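# Hook the hex nut out onto the tape strip

## Task

Pull the hex nut out from among the upright spacers and leave it lying completely on the tape strip, with no part of it off the strip. The hook pick on the table (orange-brown handle, hooked tip) is available for this. Avoid toppling or tilting the spacers: every spacer that ends up fallen or tilted counts against the result, though getting the nut out matters more than keeping them all upright. The task fails if either gripper still holds the nut at the end, so release it and withdraw the arms. The result must stay in place without any support from the robot.

## Robot and tools

ROBOT. Two xArm6 arms, left_arm and right_arm, each with a parallel two-finger gripper. Their bases sit in the scene frame at left_arm (-0.058, +0.379, 0) and right_arm (-0.043, -0.315, 0), each yawed slightly (quat_wxyz about (+0.999, 0, 0, -0.045) and (+0.999, 0, 0, -0.053)).

FRAME. One shared scene frame: origin on the table surface midway between the arms, +x pointing out over the table, +z up, left_arm on the +y side. The arm names do not refer to sides of any camera image. Printed hand positions can be slightly wrong, more so at long reach.

GRIPPER. Fingers extend along the gripper's own +z axis and close along its y axis. end_effector_position is the spot between the finger pads when closed, roughly 2 cm short of the fingertips; closing pushes the tips about 10 mm further along +z.

ROW FORMAT (used by both execute_actions and move). One flat list of 16 numbers covering both arms: left_arm x, y, z, qw, qx, qy, qz, opening, then right_arm in the same order. x, y, z are an absolute target position in metres in the scene frame; qw, qx, qy, qz an absolute target orientation (w first) in the scene frame; so each half is a pose, not an offset. Opening runs from -1 (closed) to +1 (fully open, 0.084 m). A call is refused, and nothing is sent, if any target lies over 0.6 m from that arm's last reported position along any axis of its gripper. To hold an arm still, resend the same full pose and opening every time, using the pose from the result just before it stopped and the quaternion you originally commanded rather than the drifted readout.

execute_actions. Argument actions: a list with zero or one entry; optional pictures (true/false).
- Empty list: no command, returns the state with images.
- Action: {"rows": [...], "steps": n}; 1 to 15 rows of 16 numbers, steps 9 to 15 (default 15). Each row lasts one control step of 1/30 s; if rows run out, the last is repeated.
- Wait: {"steps": n}, n up to 300, counted from the previous result, so your reply time is included.
Each step, the commanded pose is clipped to within 70 mm and 16 degrees of the measured pose, then solved by damped IK (position wins over orientation). The result is taken 9 steps before an action ends; those 9 steps run while you compose your next reply. Afterward the arm only reaches its last clipped pose, so far targets need several actions; check the reported pose and continue.

move. Arguments: target (one 16-number row as above) and speed (0.002 to 0.5 m/s, default 0.25; rotation capped at twice that in rad/s). Each gripper follows a straight line to its target, both finishing together, over 0.5 to 10 s (cut off at 10 s). It turns the short way, ignores obstacles and the other arm, may lag, wander or overshoot the speed near full extension. Openings are applied at the start. The result has a "move:" line with the ending (done, off_target, moving, held, fault), active limits (limits=paced: target clipped; limits=held: some steps blocked, after which the arm may lurch fast) and each gripper's remaining distance. Faster motion and targets further beyond a contact mean harder impacts and pressing.

wait. Argument seconds, 0 to 10; lets the scene run with nothing new sent.

zoom_image. Arguments camera (cam_head_left, cam_head_right, cam_high, cam_low, cam_left_wrist, cam_right_wrist; all 672x504) and region [x0, y0, x1, y1] in pixels from the top-left, at most 504 by 504.

read_manual. Optional section, only "licences"; returns licence text, moves nothing.

finished_scene. Argument scene (integer 1 to 2): ends that scene permanently and reports success. Replying with no tool call ends everything.

RESULT LINES. left_arm: … | right_arm: … gives pose and linear/angular velocities. grip_measured is finger opening on the command scale. "pose unreachable" means the clearance check altered or blocked a command for the named arm; HELD marks steps where that happened. A "Hand target" line appears only when no steps are pending, showing where each gripper is currently driven. MOTOR HOT warns from 65 °C; at 80 °C an OVER-TEMPERATURE FAULT brakes that arm until cool. TORQUE FAULT: a joint hit its load limit; the arm backs off, freezes 10 s and drops the rest of the call.

GRIPPING. To hold something, keep commanding an opening well below grip_measured; lower means tighter, up to about 24 N per pad for objects up to ~6 cm wide. -1 gives full force on parts about 0.5 mm thick or more. Fast closes hit harder.

LIMITS. Joint ranges (rad), base to gripper: waist ±6.283, shoulder -2.059 to 2.094, elbow -3.927 to 0.192, forearm roll ±6.283, wrist pitch -1.693 to 3.142, wrist roll ±6.283. Load limits (N m): waist 46, shoulder 46, elbow 27.6, forearm roll 27.6, wrist pitch 18.4, wrist roll 18.4; held weight counts. Joints move at most 3.14 rad/s.

AVOID. Letting the arms collide or push on each other (can end the scene); knocking anything off the table (fails the task); drops, slips, slams and hard pushes; stalling against objects; long holds that heat motors. Occasional outside tugs may disturb held or loose objects. Smooth, quick, low-effort motion is preferred.

Each tool is called after "Emit:" as name(argument=value, ...), one argument or row to a line, values as JSON.

## Session

Emit:
execute_actions(
  actions=[],
)

Scene clock: 0.00 s of 4417.00 s.
left_arm: end_effector_position=(+0.4871, +0.3058, +0.1362) grip_measured=+1.00 end_effector_quat_wxyz=(+0.278, -0.465, +0.836, +0.084) end_effector_velocity=(+0.000, -0.000, -0.000) end_effector_angular_velocity=(-0.001, +0.000, -0.001) | right_arm: end_effector_position=(+0.4305, -0.3631, +0.2566) grip_measured=+1.00 end_effector_quat_wxyz=(+0.726, -0.561, +0.380, -0.121) end_effector_velocity=(+0.000, -0.000, +0.000) end_effector_angular_velocity=(+0.000, +0.000, +0.000)
Joint positions: left_arm=[-0.186  0.224 -1.032  0.861  0.7    1.202  0.084] | right_arm=[-0.548  0.111 -0.689  1.706  1.582 -0.565  0.084]
Joint velocities: left_arm=[-0.     0.001  0.    -0.    -0.001 -0.    -0.   ] | right_arm=[-0.     0.001 -0.001  0.     0.     0.001 -0.   ]
Hand target (left_arm): +0.487, +0.306, +0.136; +0.278, -0.465, +0.836, +0.084
Hand target (right_arm): +0.430, -0.363, +0.257; +0.726, -0.561, +0.380, -0.121

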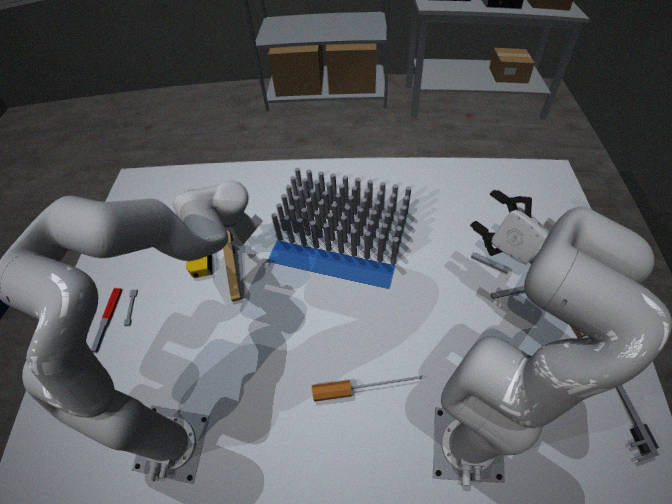

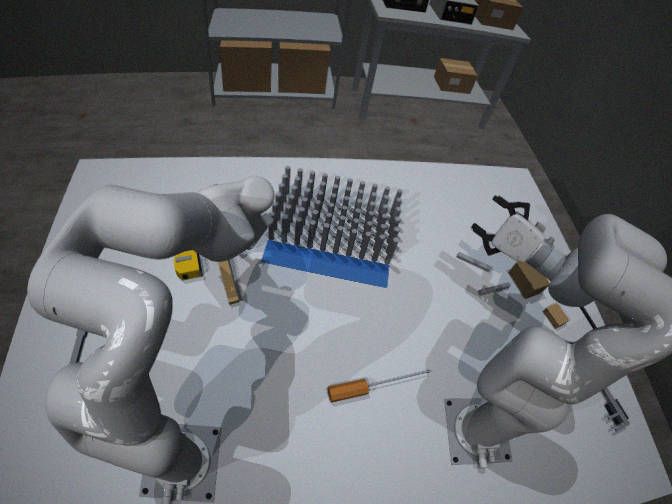

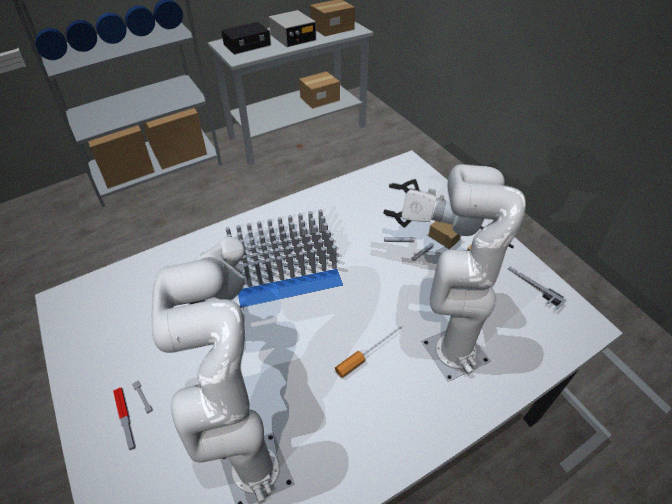

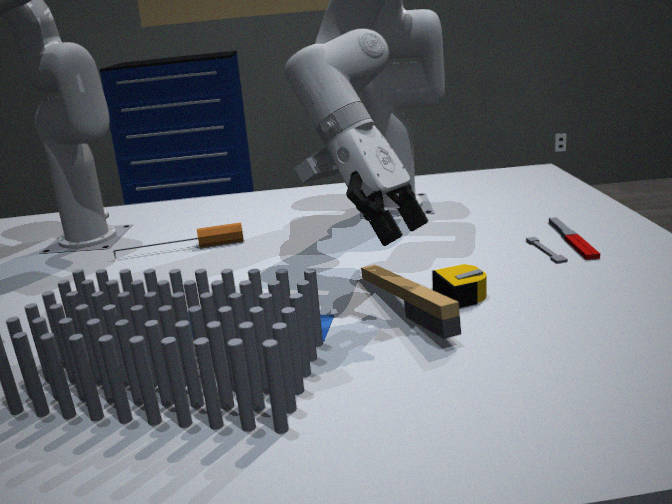

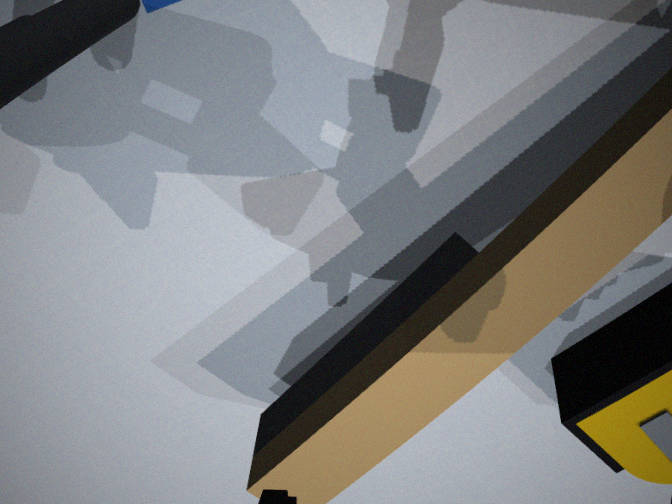

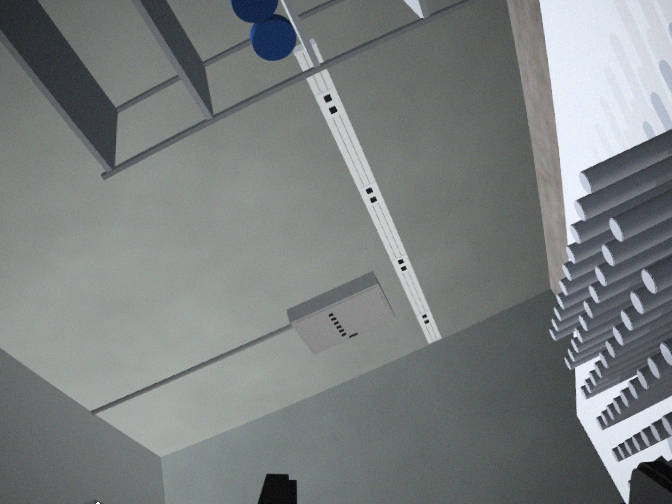

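Emit:
zoom_image(
  camera="cam_head_left",
  region=[250, 150, 450, 300],
)

Emit:
zoom_image(
  camera="cam_head_left",
  region=[290, 340, 490, 490],
)

Region (250, 150, 450, 300) of cam_head_left's 672x504 image, scaled by 2.520, with more detail than that image has; it fills the top 378 rows of this view, and the rest is white.

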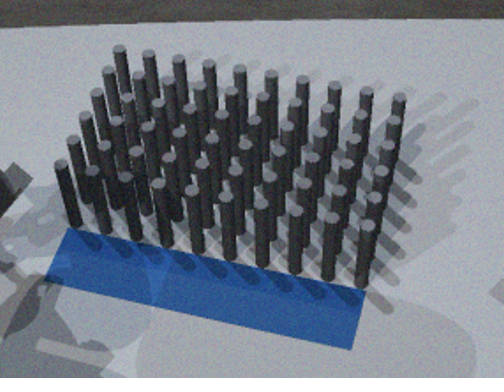

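Region (290, 340, 490, 490) of cam_head_left's 672x504 image, scaled by 2.520, with more detail than that image has; it fills the top 378 rows of this view, and the rest is white.

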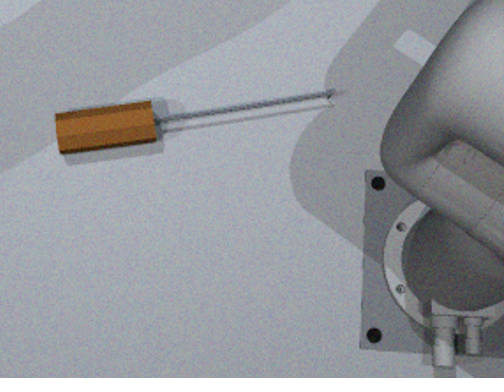

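Emit:
move(
  target=[0.30,0.25,0.26,0.2199,0.7198,-0.6042,0.2620,1, 0.46,-0.07,0.30,0,1,0,0,1],
  speed=0.4,
)

Scene clock: 5.53 s of 4417.00 s.
left_arm: end_effector_position=(+0.3006, +0.2497, +0.2611) grip_measured=+1.00 end_effector_quat_wxyz=(+0.219, +0.719, -0.605, +0.264) end_effector_velocity=(-0.000, -0.000, +0.001) end_effector_angular_velocity=(-0.002, -0.001, +0.001) | right_arm: end_effector_position=(+0.4594, -0.0704, +0.3006) grip_measured=+1.00 end_effector_quat_wxyz=(-0.001, +1.000, -0.002, +0.002) end_effector_velocity=(-0.000, +0.003, +0.003) end_effector_angular_velocity=(-0.003, -0.001, +0.004)
Joint positions: left_arm=[ 0.114 -0.476 -0.638 -0.78   1.132  1.775  0.084] | right_arm=[ 0.559  0.288 -1.714 -0.     1.423  0.458  0.084]
Joint velocities: left_arm=[ 0.001 -0.003  0.001 -0.002  0.001  0.     0.   ] | right_arm=[ 0.005  0.005 -0.015 -0.003  0.01   0.002 -0.   ]
Hand target (left_arm): +0.301, +0.250, +0.261; +0.219, +0.719, -0.605, +0.264
Hand target (right_arm): +0.459, -0.070, +0.300; -0.000, +1.000, -0.001, +0.001
Off the commanded pose (left_arm): 0.001 m, 0 deg.
Off the commanded pose (right_arm): 0.001 m, 0 deg.
Kept back: nothing.
move: done

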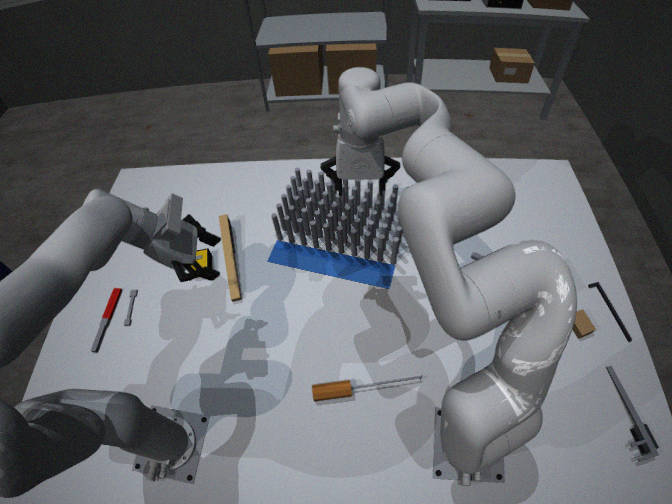

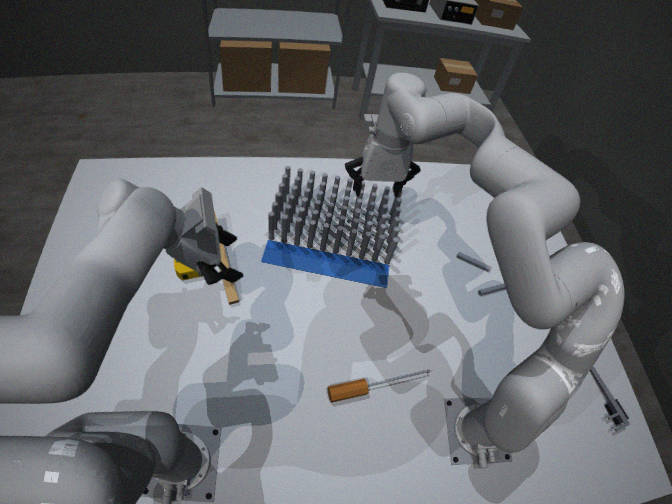

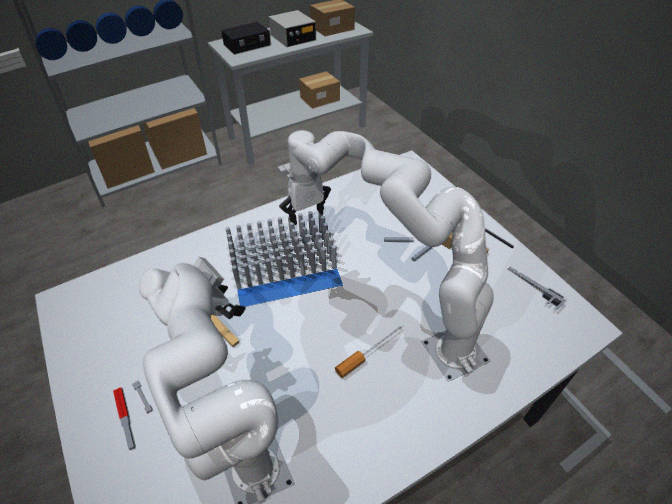

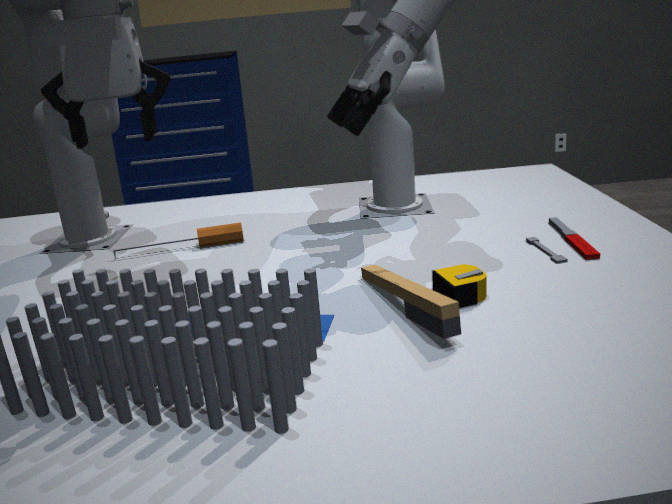

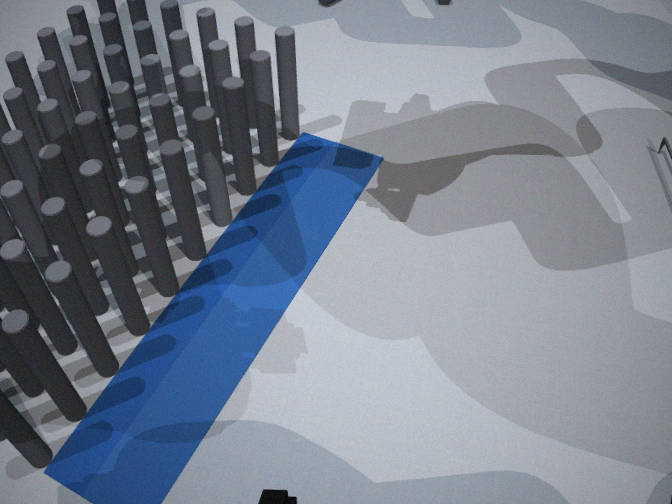

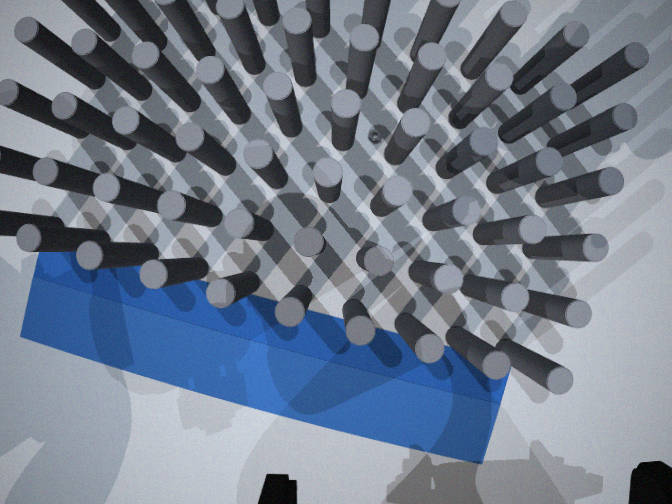

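Emit:
move(
  target=[0.12,0.06,0.24,0,0.766,-0.643,0,1, 0.33,-0.36,0.30,0,1,0,0,1],
  speed=0.4,
)

Scene clock: 8.23 s of 4417.00 s.
left_arm: end_effector_position=(+0.1194, +0.0597, +0.2397) grip_measured=+1.00 end_effector_quat_wxyz=(+0.001, +0.766, -0.643, -0.002) end_effector_velocity=(-0.001, -0.001, -0.000) end_effector_angular_velocity=(+0.005, +0.000, -0.002) | right_arm: end_effector_position=(+0.3309, -0.3600, +0.2996) grip_measured=+1.00 end_effector_quat_wxyz=(+0.001, +1.000, +0.000, -0.000) end_effector_velocity=(-0.000, -0.002, +0.001) end_effector_angular_velocity=(-0.001, -0.003, -0.004)
Joint positions: left_arm=[-0.971 -0.382 -0.796 -0.003  1.18   0.336  0.084] | right_arm=[-0.013 -0.361 -0.985 -0.001  1.346 -0.119  0.084]
Joint velocities: left_arm=[-0.006  0.005 -0.005  0.002  0.005 -0.005 -0.   ] | right_arm=[-0.006 -0.003  0.001 -0.    -0.002 -0.002 -0.   ]
Hand target (left_arm): +0.119, +0.059, +0.240; +0.001, +0.766, -0.643, -0.002
Hand target (right_arm): +0.331, -0.360, +0.300; +0.001, +1.000, +0.000, -0.000
Off the commanded pose (left_arm): 0.001 m, 0 deg.
Off the commanded pose (right_arm): 0.001 m, 0 deg.
Kept back: nothing.
move: done

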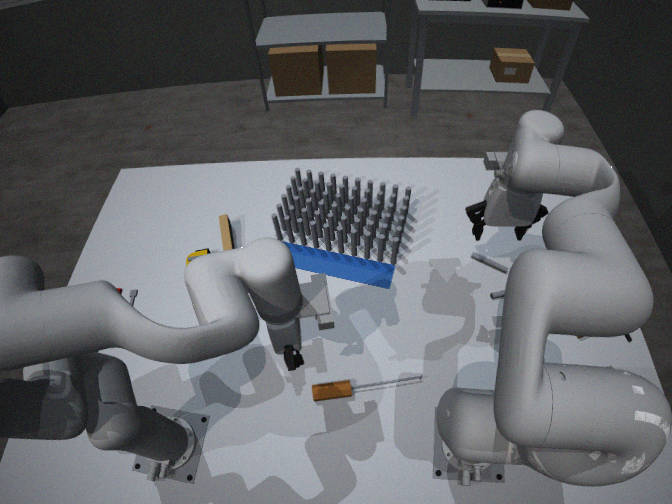

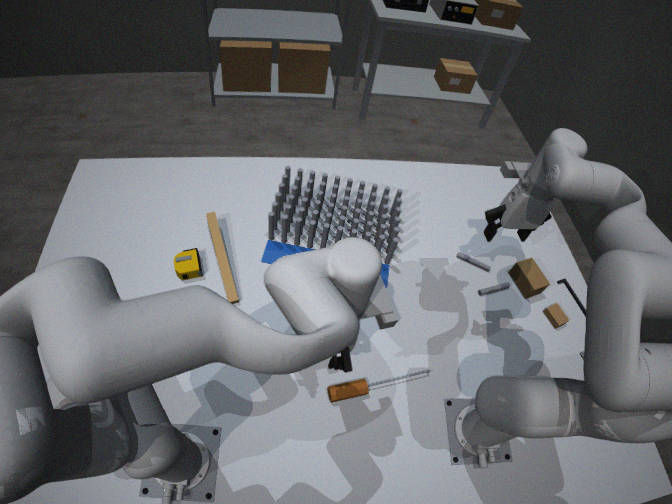

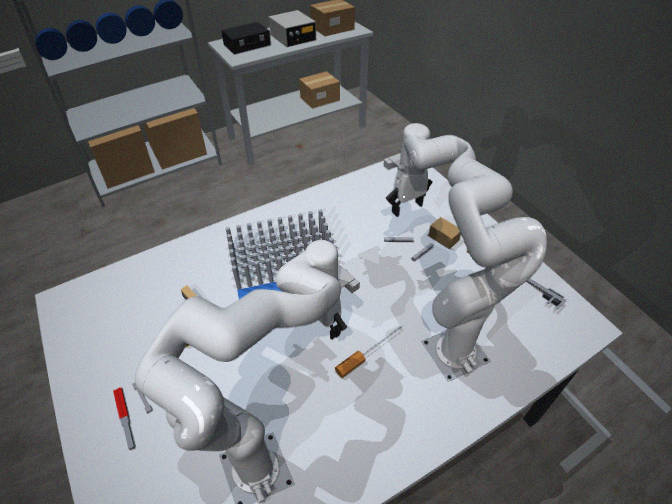

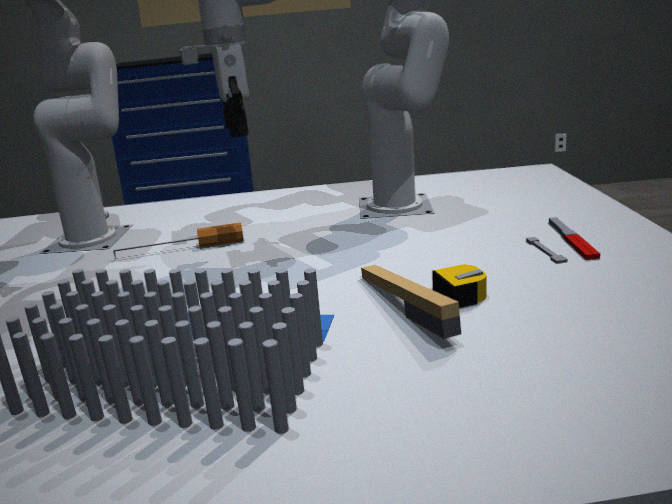

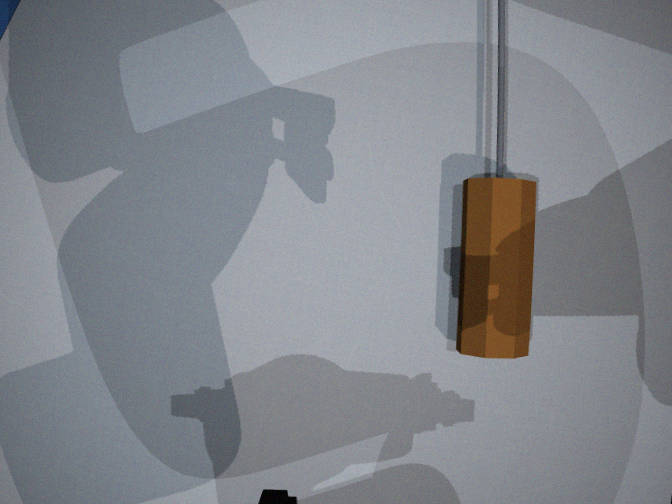

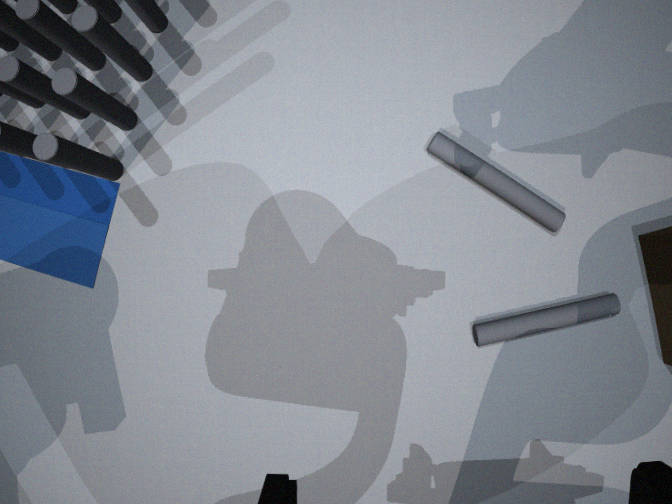

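Emit:
move(
  target=[0.075,-0.005,0.10,0.2244,0.7092,-0.6165,0.2581,0.5, 0.33,-0.36,0.30,0,1,0,0,1],
  speed=0.3,
)

Emit:
move(
  target=[0.075,-0.009,0.03,0.2244,0.7092,-0.6165,0.2581,0.5, 0.33,-0.36,0.30,0,1,0,0,1],
  speed=0.1,
)

Scene clock: 10.70 s of 4417.00 s.
left_arm: end_effector_position=(+0.0755, -0.0047, +0.1005) grip_measured=+0.49 end_effector_quat_wxyz=(+0.140, +0.736, -0.614, +0.248) end_effector_velocity=(-0.001, +0.001, -0.002) end_effector_angular_velocity=(-0.021, -0.024, +0.009) | right_arm: end_effector_position=(+0.3300, -0.3600, +0.3000) grip_measured=+1.00 end_effector_quat_wxyz=(+0.000, +1.000, -0.000, -0.000) end_effector_velocity=(+0.000, +0.000, +0.000) end_effector_angular_velocity=(+0.001, -0.002, -0.001)
Joint positions: left_arm=[-1.319 -0.162 -0.25  -0.614 -0.189  0.618  0.065] | right_arm=[-0.014 -0.364 -0.983  0.     1.347 -0.119  0.084]
Joint velocities: left_arm=[ 0.038  0.01   0.048  0.255 -0.071 -0.224  0.   ] | right_arm=[-0.    -0.001 -0.     0.001 -0.001  0.001 -0.   ]
Hand target (left_arm): +0.075, -0.005, +0.100; +0.140, +0.736, -0.614, +0.249
Hand target (right_arm): +0.330, -0.360, +0.300; +0.000, +1.000, -0.000, -0.000
Off the commanded pose (left_arm): 0.001 m, 10 deg.
Off the commanded pose (right_arm): 0.000 m, 0 deg.
Kept back: nothing.
move: off_target (left_arm)

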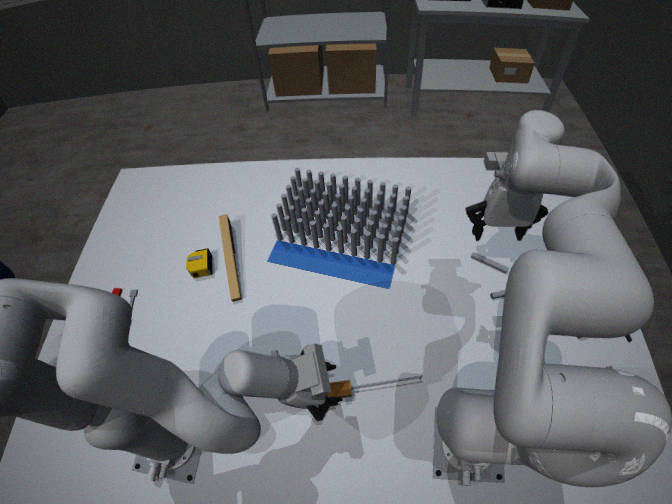

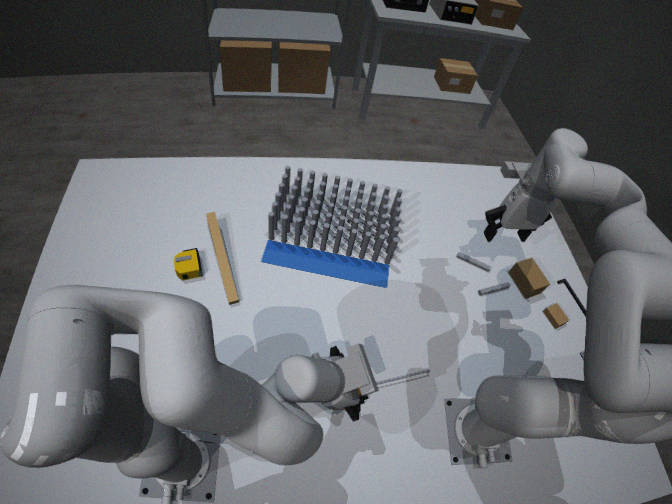

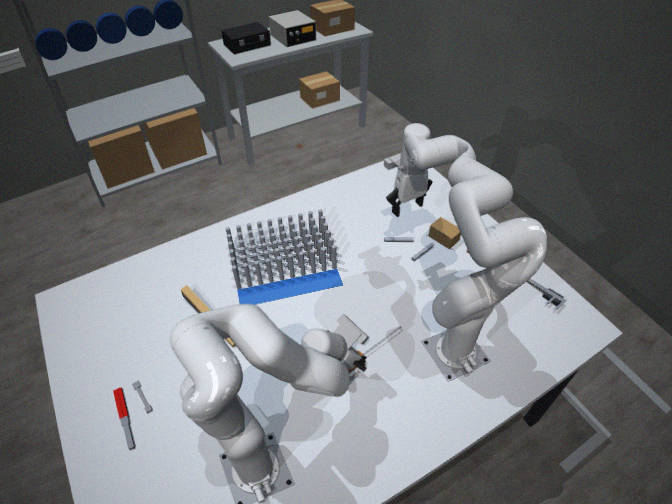

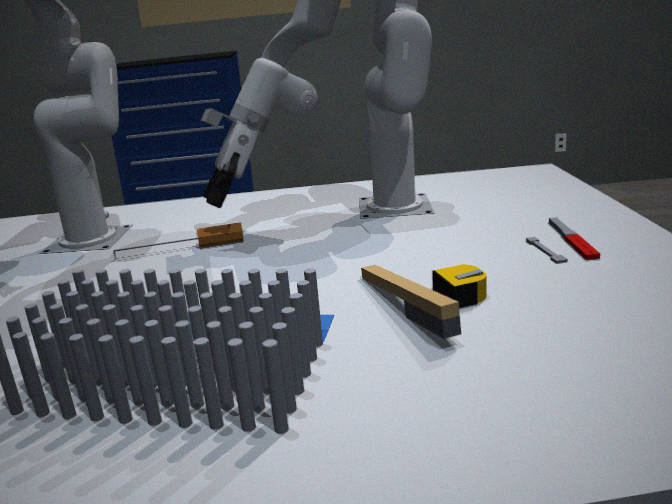

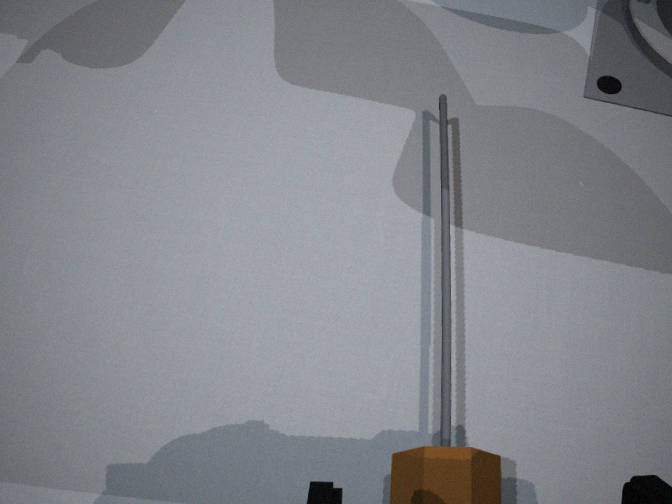

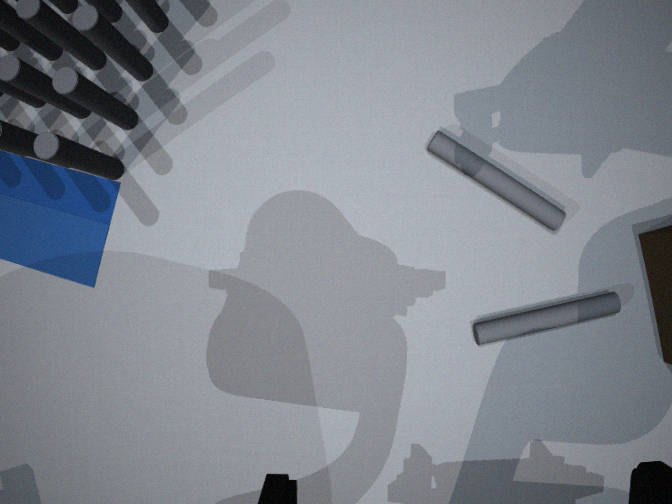

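Scene clock: 12.17 s of 4417.00 s.
left_arm: end_effector_position=(+0.0755, -0.0091, +0.0299) grip_measured=+0.49 end_effector_quat_wxyz=(+0.224, +0.709, -0.617, +0.259) end_effector_velocity=(-0.001, +0.001, -0.001) end_effector_angular_velocity=(+0.002, +0.005, -0.004) | right_arm: end_effector_position=(+0.3300, -0.3600, +0.3000) grip_measured=+1.00 end_effector_quat_wxyz=(-0.000, +1.000, -0.000, +0.000) end_effector_velocity=(-0.000, +0.000, -0.000) end_effector_angular_velocity=(+0.001, +0.001, -0.001)
Joint positions: left_arm=[-0.951  0.321 -0.261  0.363 -0.754  0.036  0.065] | right_arm=[-0.014 -0.364 -0.983  0.     1.347 -0.119  0.084]
Joint velocities: left_arm=[ 0.005  0.004 -0.001  0.012  0.001 -0.004 -0.   ] | right_arm=[ 0.    -0.001  0.001  0.001 -0.     0.001  0.   ]
Hand target (left_arm): +0.076, -0.009, +0.030; +0.224, +0.709, -0.616, +0.259
Hand target (right_arm): +0.330, -0.360, +0.300; -0.000, +1.000, -0.000, +0.000
Off the commanded pose (left_arm): 0.001 m, 0 deg.
Off the commanded pose (right_arm): 0.000 m, 0 deg.
Kept back: nothing.
move: done

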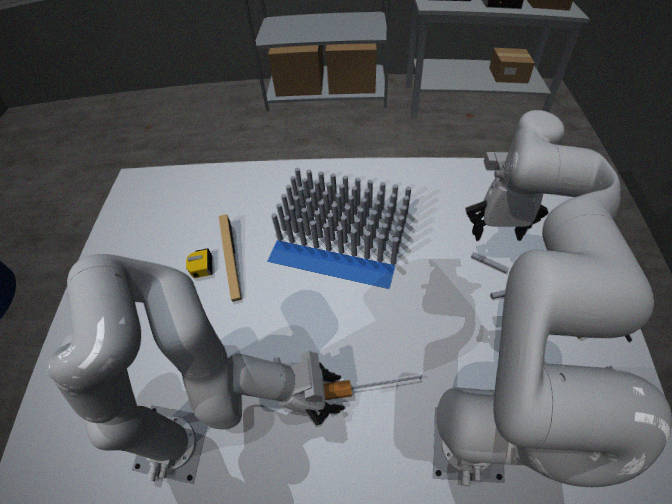

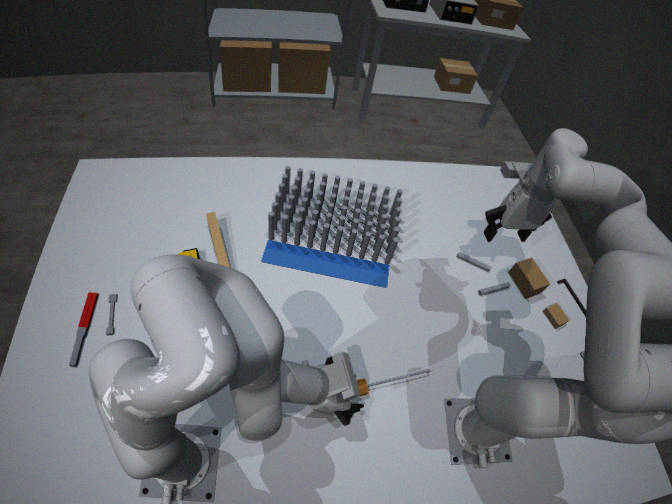

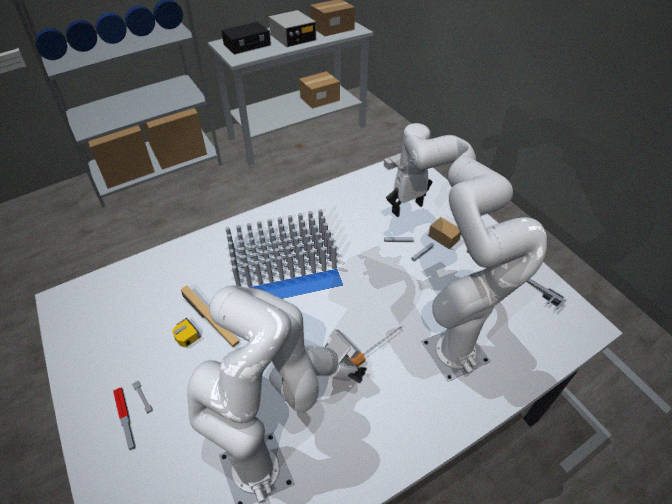

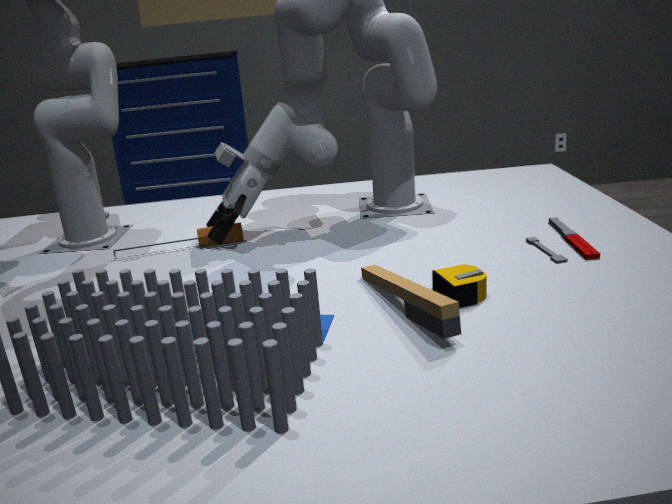

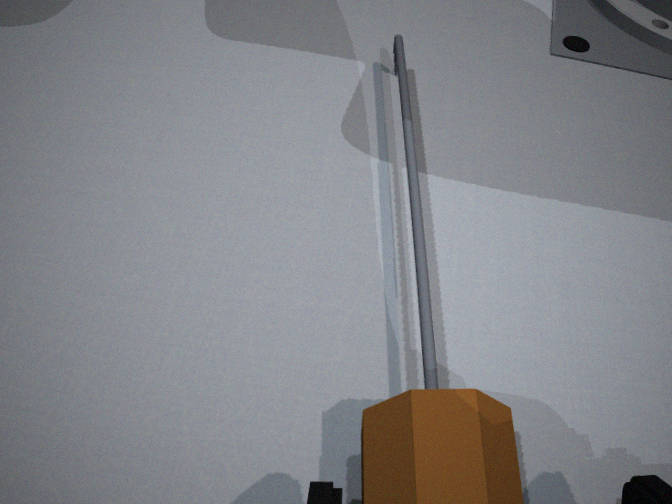

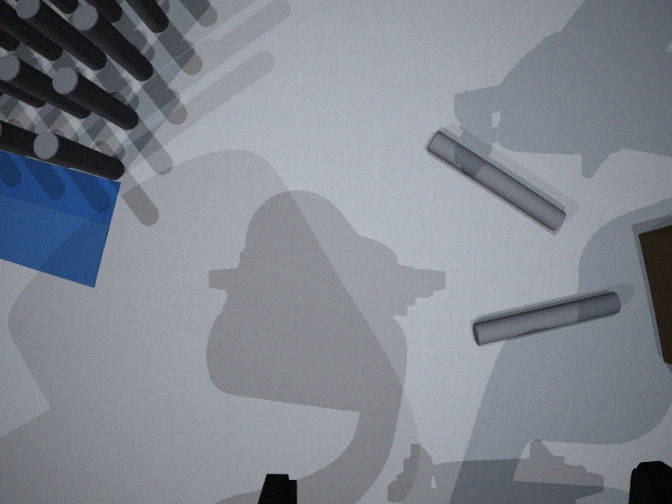

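Emit:
move(
  target=[0.0755,-0.009,0.03,0.2244,0.7092,-0.6165,0.2581,-0.5, 0.33,-0.36,0.30,0,1,0,0,1],
)

Emit:
move(
  target=[0.10,0.0,0.16,0.12,0.745,-0.648,0.1,-0.5, 0.33,-0.36,0.30,0,1,0,0,1],
  speed=0.15,
)

Scene clock: 13.20 s of 4417.00 s.
left_arm: end_effector_position=(+0.0755, -0.0089, +0.0299) grip_measured=-0.19 end_effector_quat_wxyz=(+0.224, +0.709, -0.617, +0.258) end_effector_velocity=(-0.000, -0.000, +0.000) end_effector_angular_velocity=(-0.002, -0.000, -0.000) | right_arm: end_effector_position=(+0.3300, -0.3600, +0.3000) grip_measured=+1.00 end_effector_quat_wxyz=(+0.000, +1.000, -0.000, -0.000) end_effector_velocity=(+0.000, -0.000, +0.001) end_effector_angular_velocity=(-0.001, -0.002, +0.000)
Joint positions: left_arm=[-0.948  0.32  -0.262  0.369 -0.752  0.033  0.036] | right_arm=[-0.014 -0.364 -0.983  0.     1.347 -0.119  0.084]
Joint velocities: left_arm=[-0.     0.    -0.     0.    -0.002 -0.    -0.   ] | right_arm=[-0.001 -0.001 -0.002 -0.     0.001 -0.001 -0.   ]
Hand target (left_arm): +0.076, -0.009, +0.030; +0.224, +0.709, -0.616, +0.258
Hand target (right_arm): +0.330, -0.360, +0.300; +0.000, +1.000, +0.000, +0.000
Off the commanded pose (left_arm): 0.000 m, 0 deg.
Off the commanded pose (right_arm): 0.000 m, 0 deg.
Kept back: nothing.
move: done

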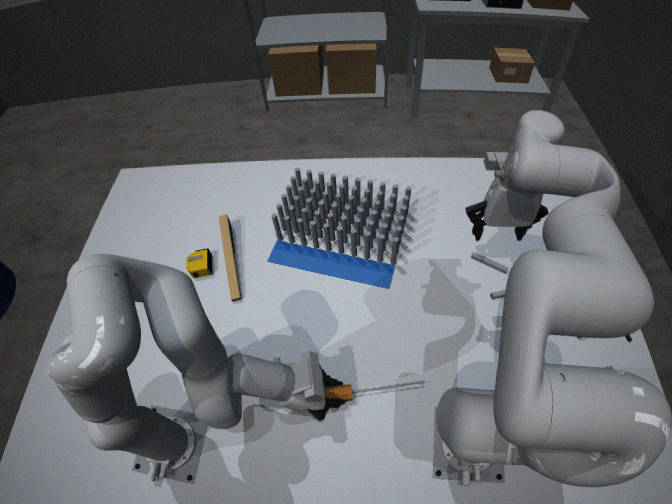

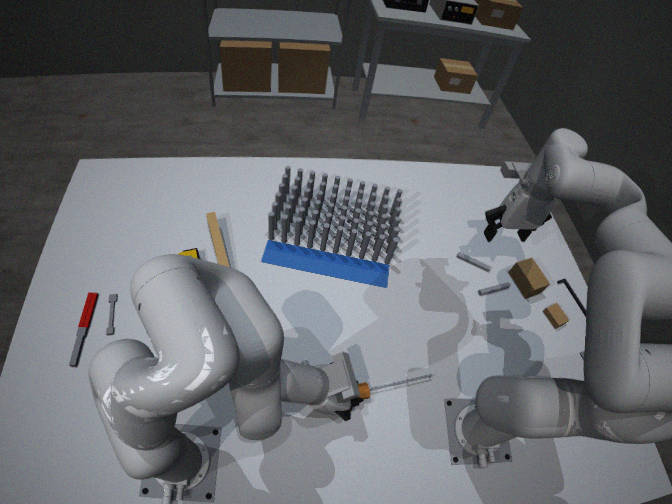

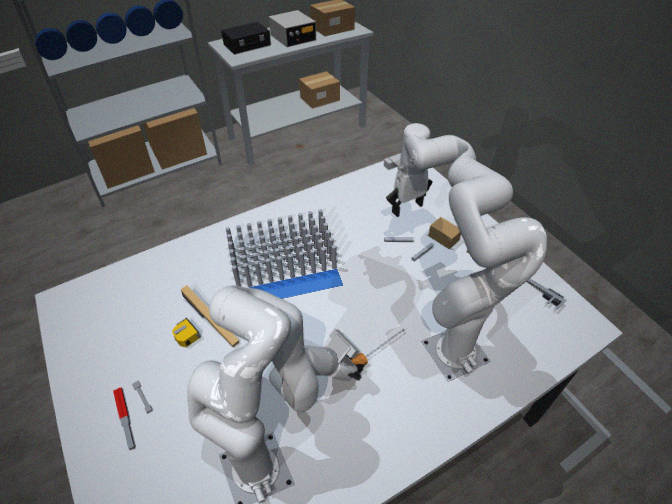

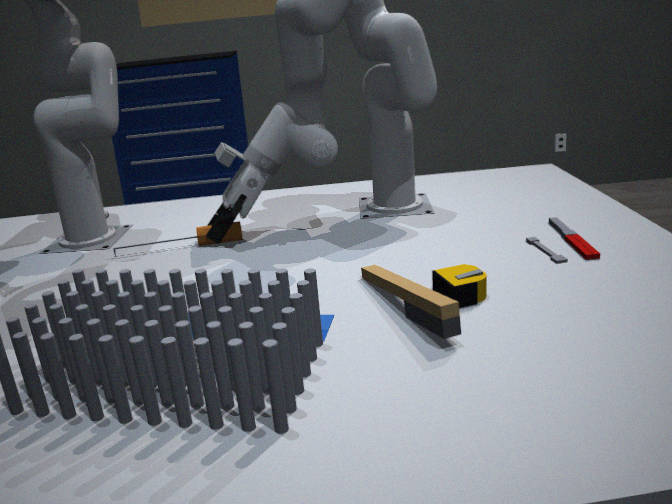

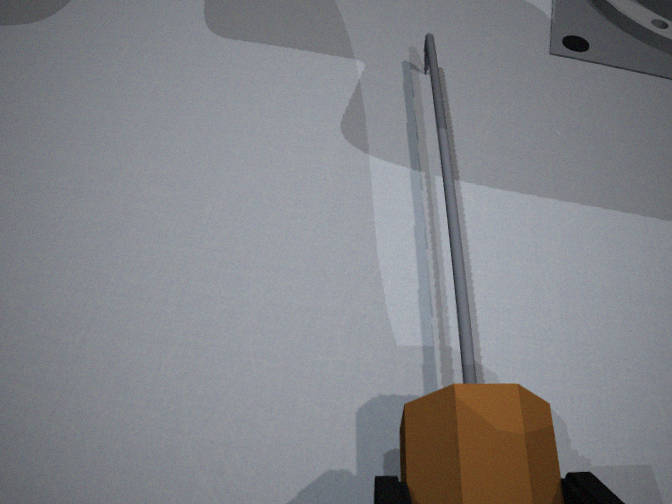

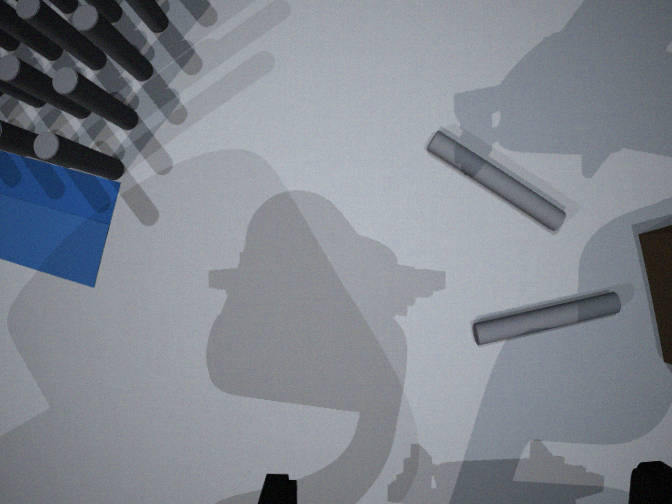

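Scene clock: 15.70 s of 4417.00 s.
left_arm: end_effector_position=(+0.0991, -0.0003, +0.1604) grip_measured=-0.19 end_effector_quat_wxyz=(+0.121, +0.745, -0.649, +0.099) end_effector_velocity=(-0.000, -0.000, +0.001) end_effector_angular_velocity=(-0.000, +0.005, -0.003) | right_arm: end_effector_position=(+0.3300, -0.3600, +0.3000) grip_measured=+1.00 end_effector_quat_wxyz=(+0.000, +1.000, +0.000, -0.000) end_effector_velocity=(+0.001, -0.000, +0.001) end_effector_angular_velocity=(-0.000, -0.003, +0.000)
Joint positions: left_arm=[-1.043 -0.315 -0.519 -0.264  0.566  0.504  0.036] | right_arm=[-0.014 -0.364 -0.983  0.     1.347 -0.119  0.084]
Joint velocities: left_arm=[ 0.001  0.001 -0.004 -0.009  0.006  0.01  -0.   ] | right_arm=[-0.001 -0.    -0.002  0.    -0.001 -0.001 -0.   ]
Hand target (left_arm): +0.099, -0.000, +0.161; +0.122, +0.745, -0.649, +0.099
Hand target (right_arm): +0.330, -0.360, +0.300; +0.000, +1.000, -0.000, -0.000
Off the commanded pose (left_arm): 0.001 m, 0 deg.
Off the commanded pose (right_arm): 0.000 m, 0 deg.
Kept back: nothing.
move: done; limits=paced

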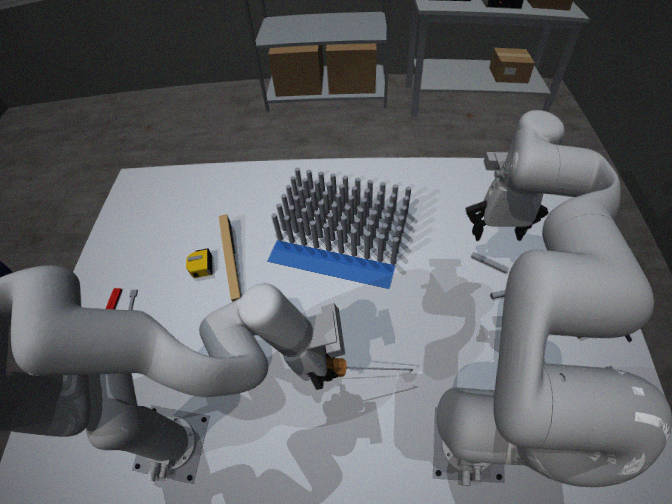

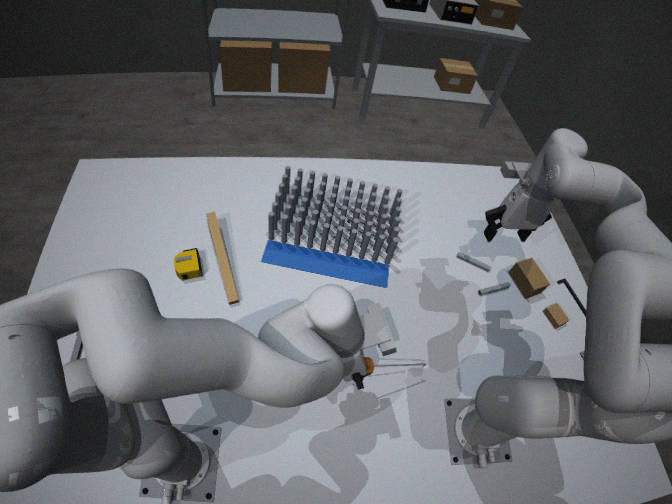

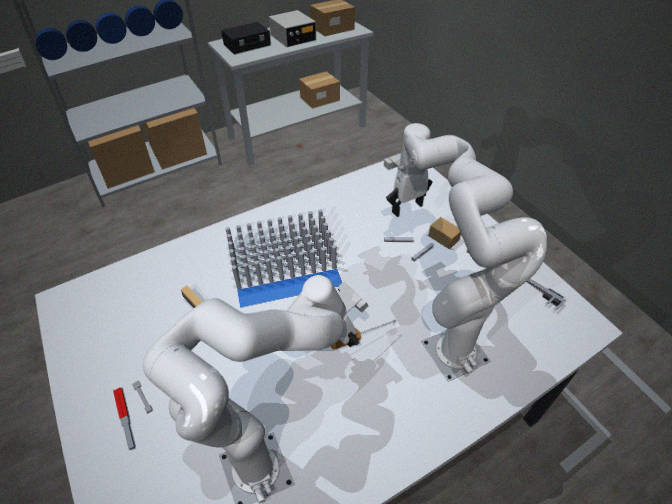

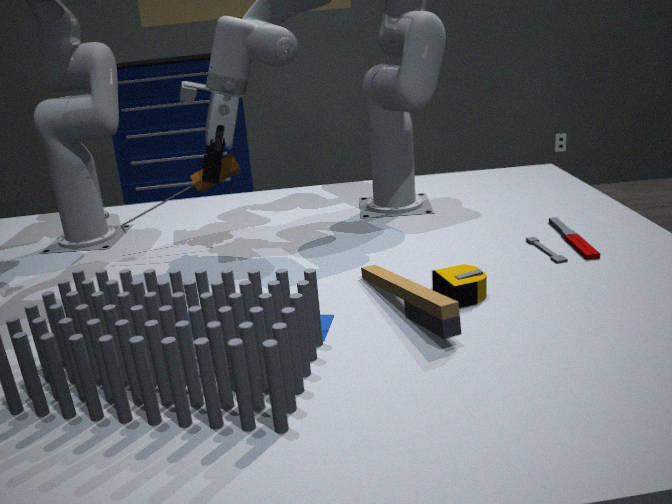

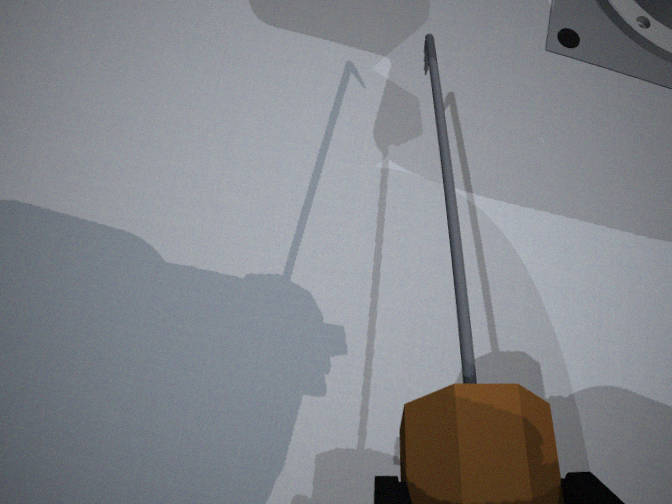

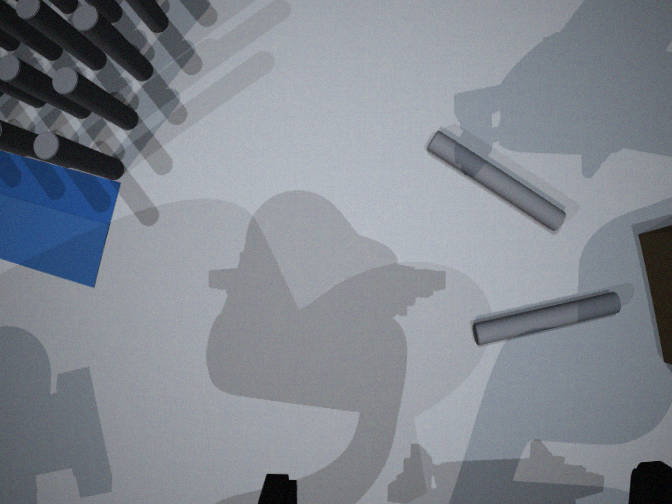

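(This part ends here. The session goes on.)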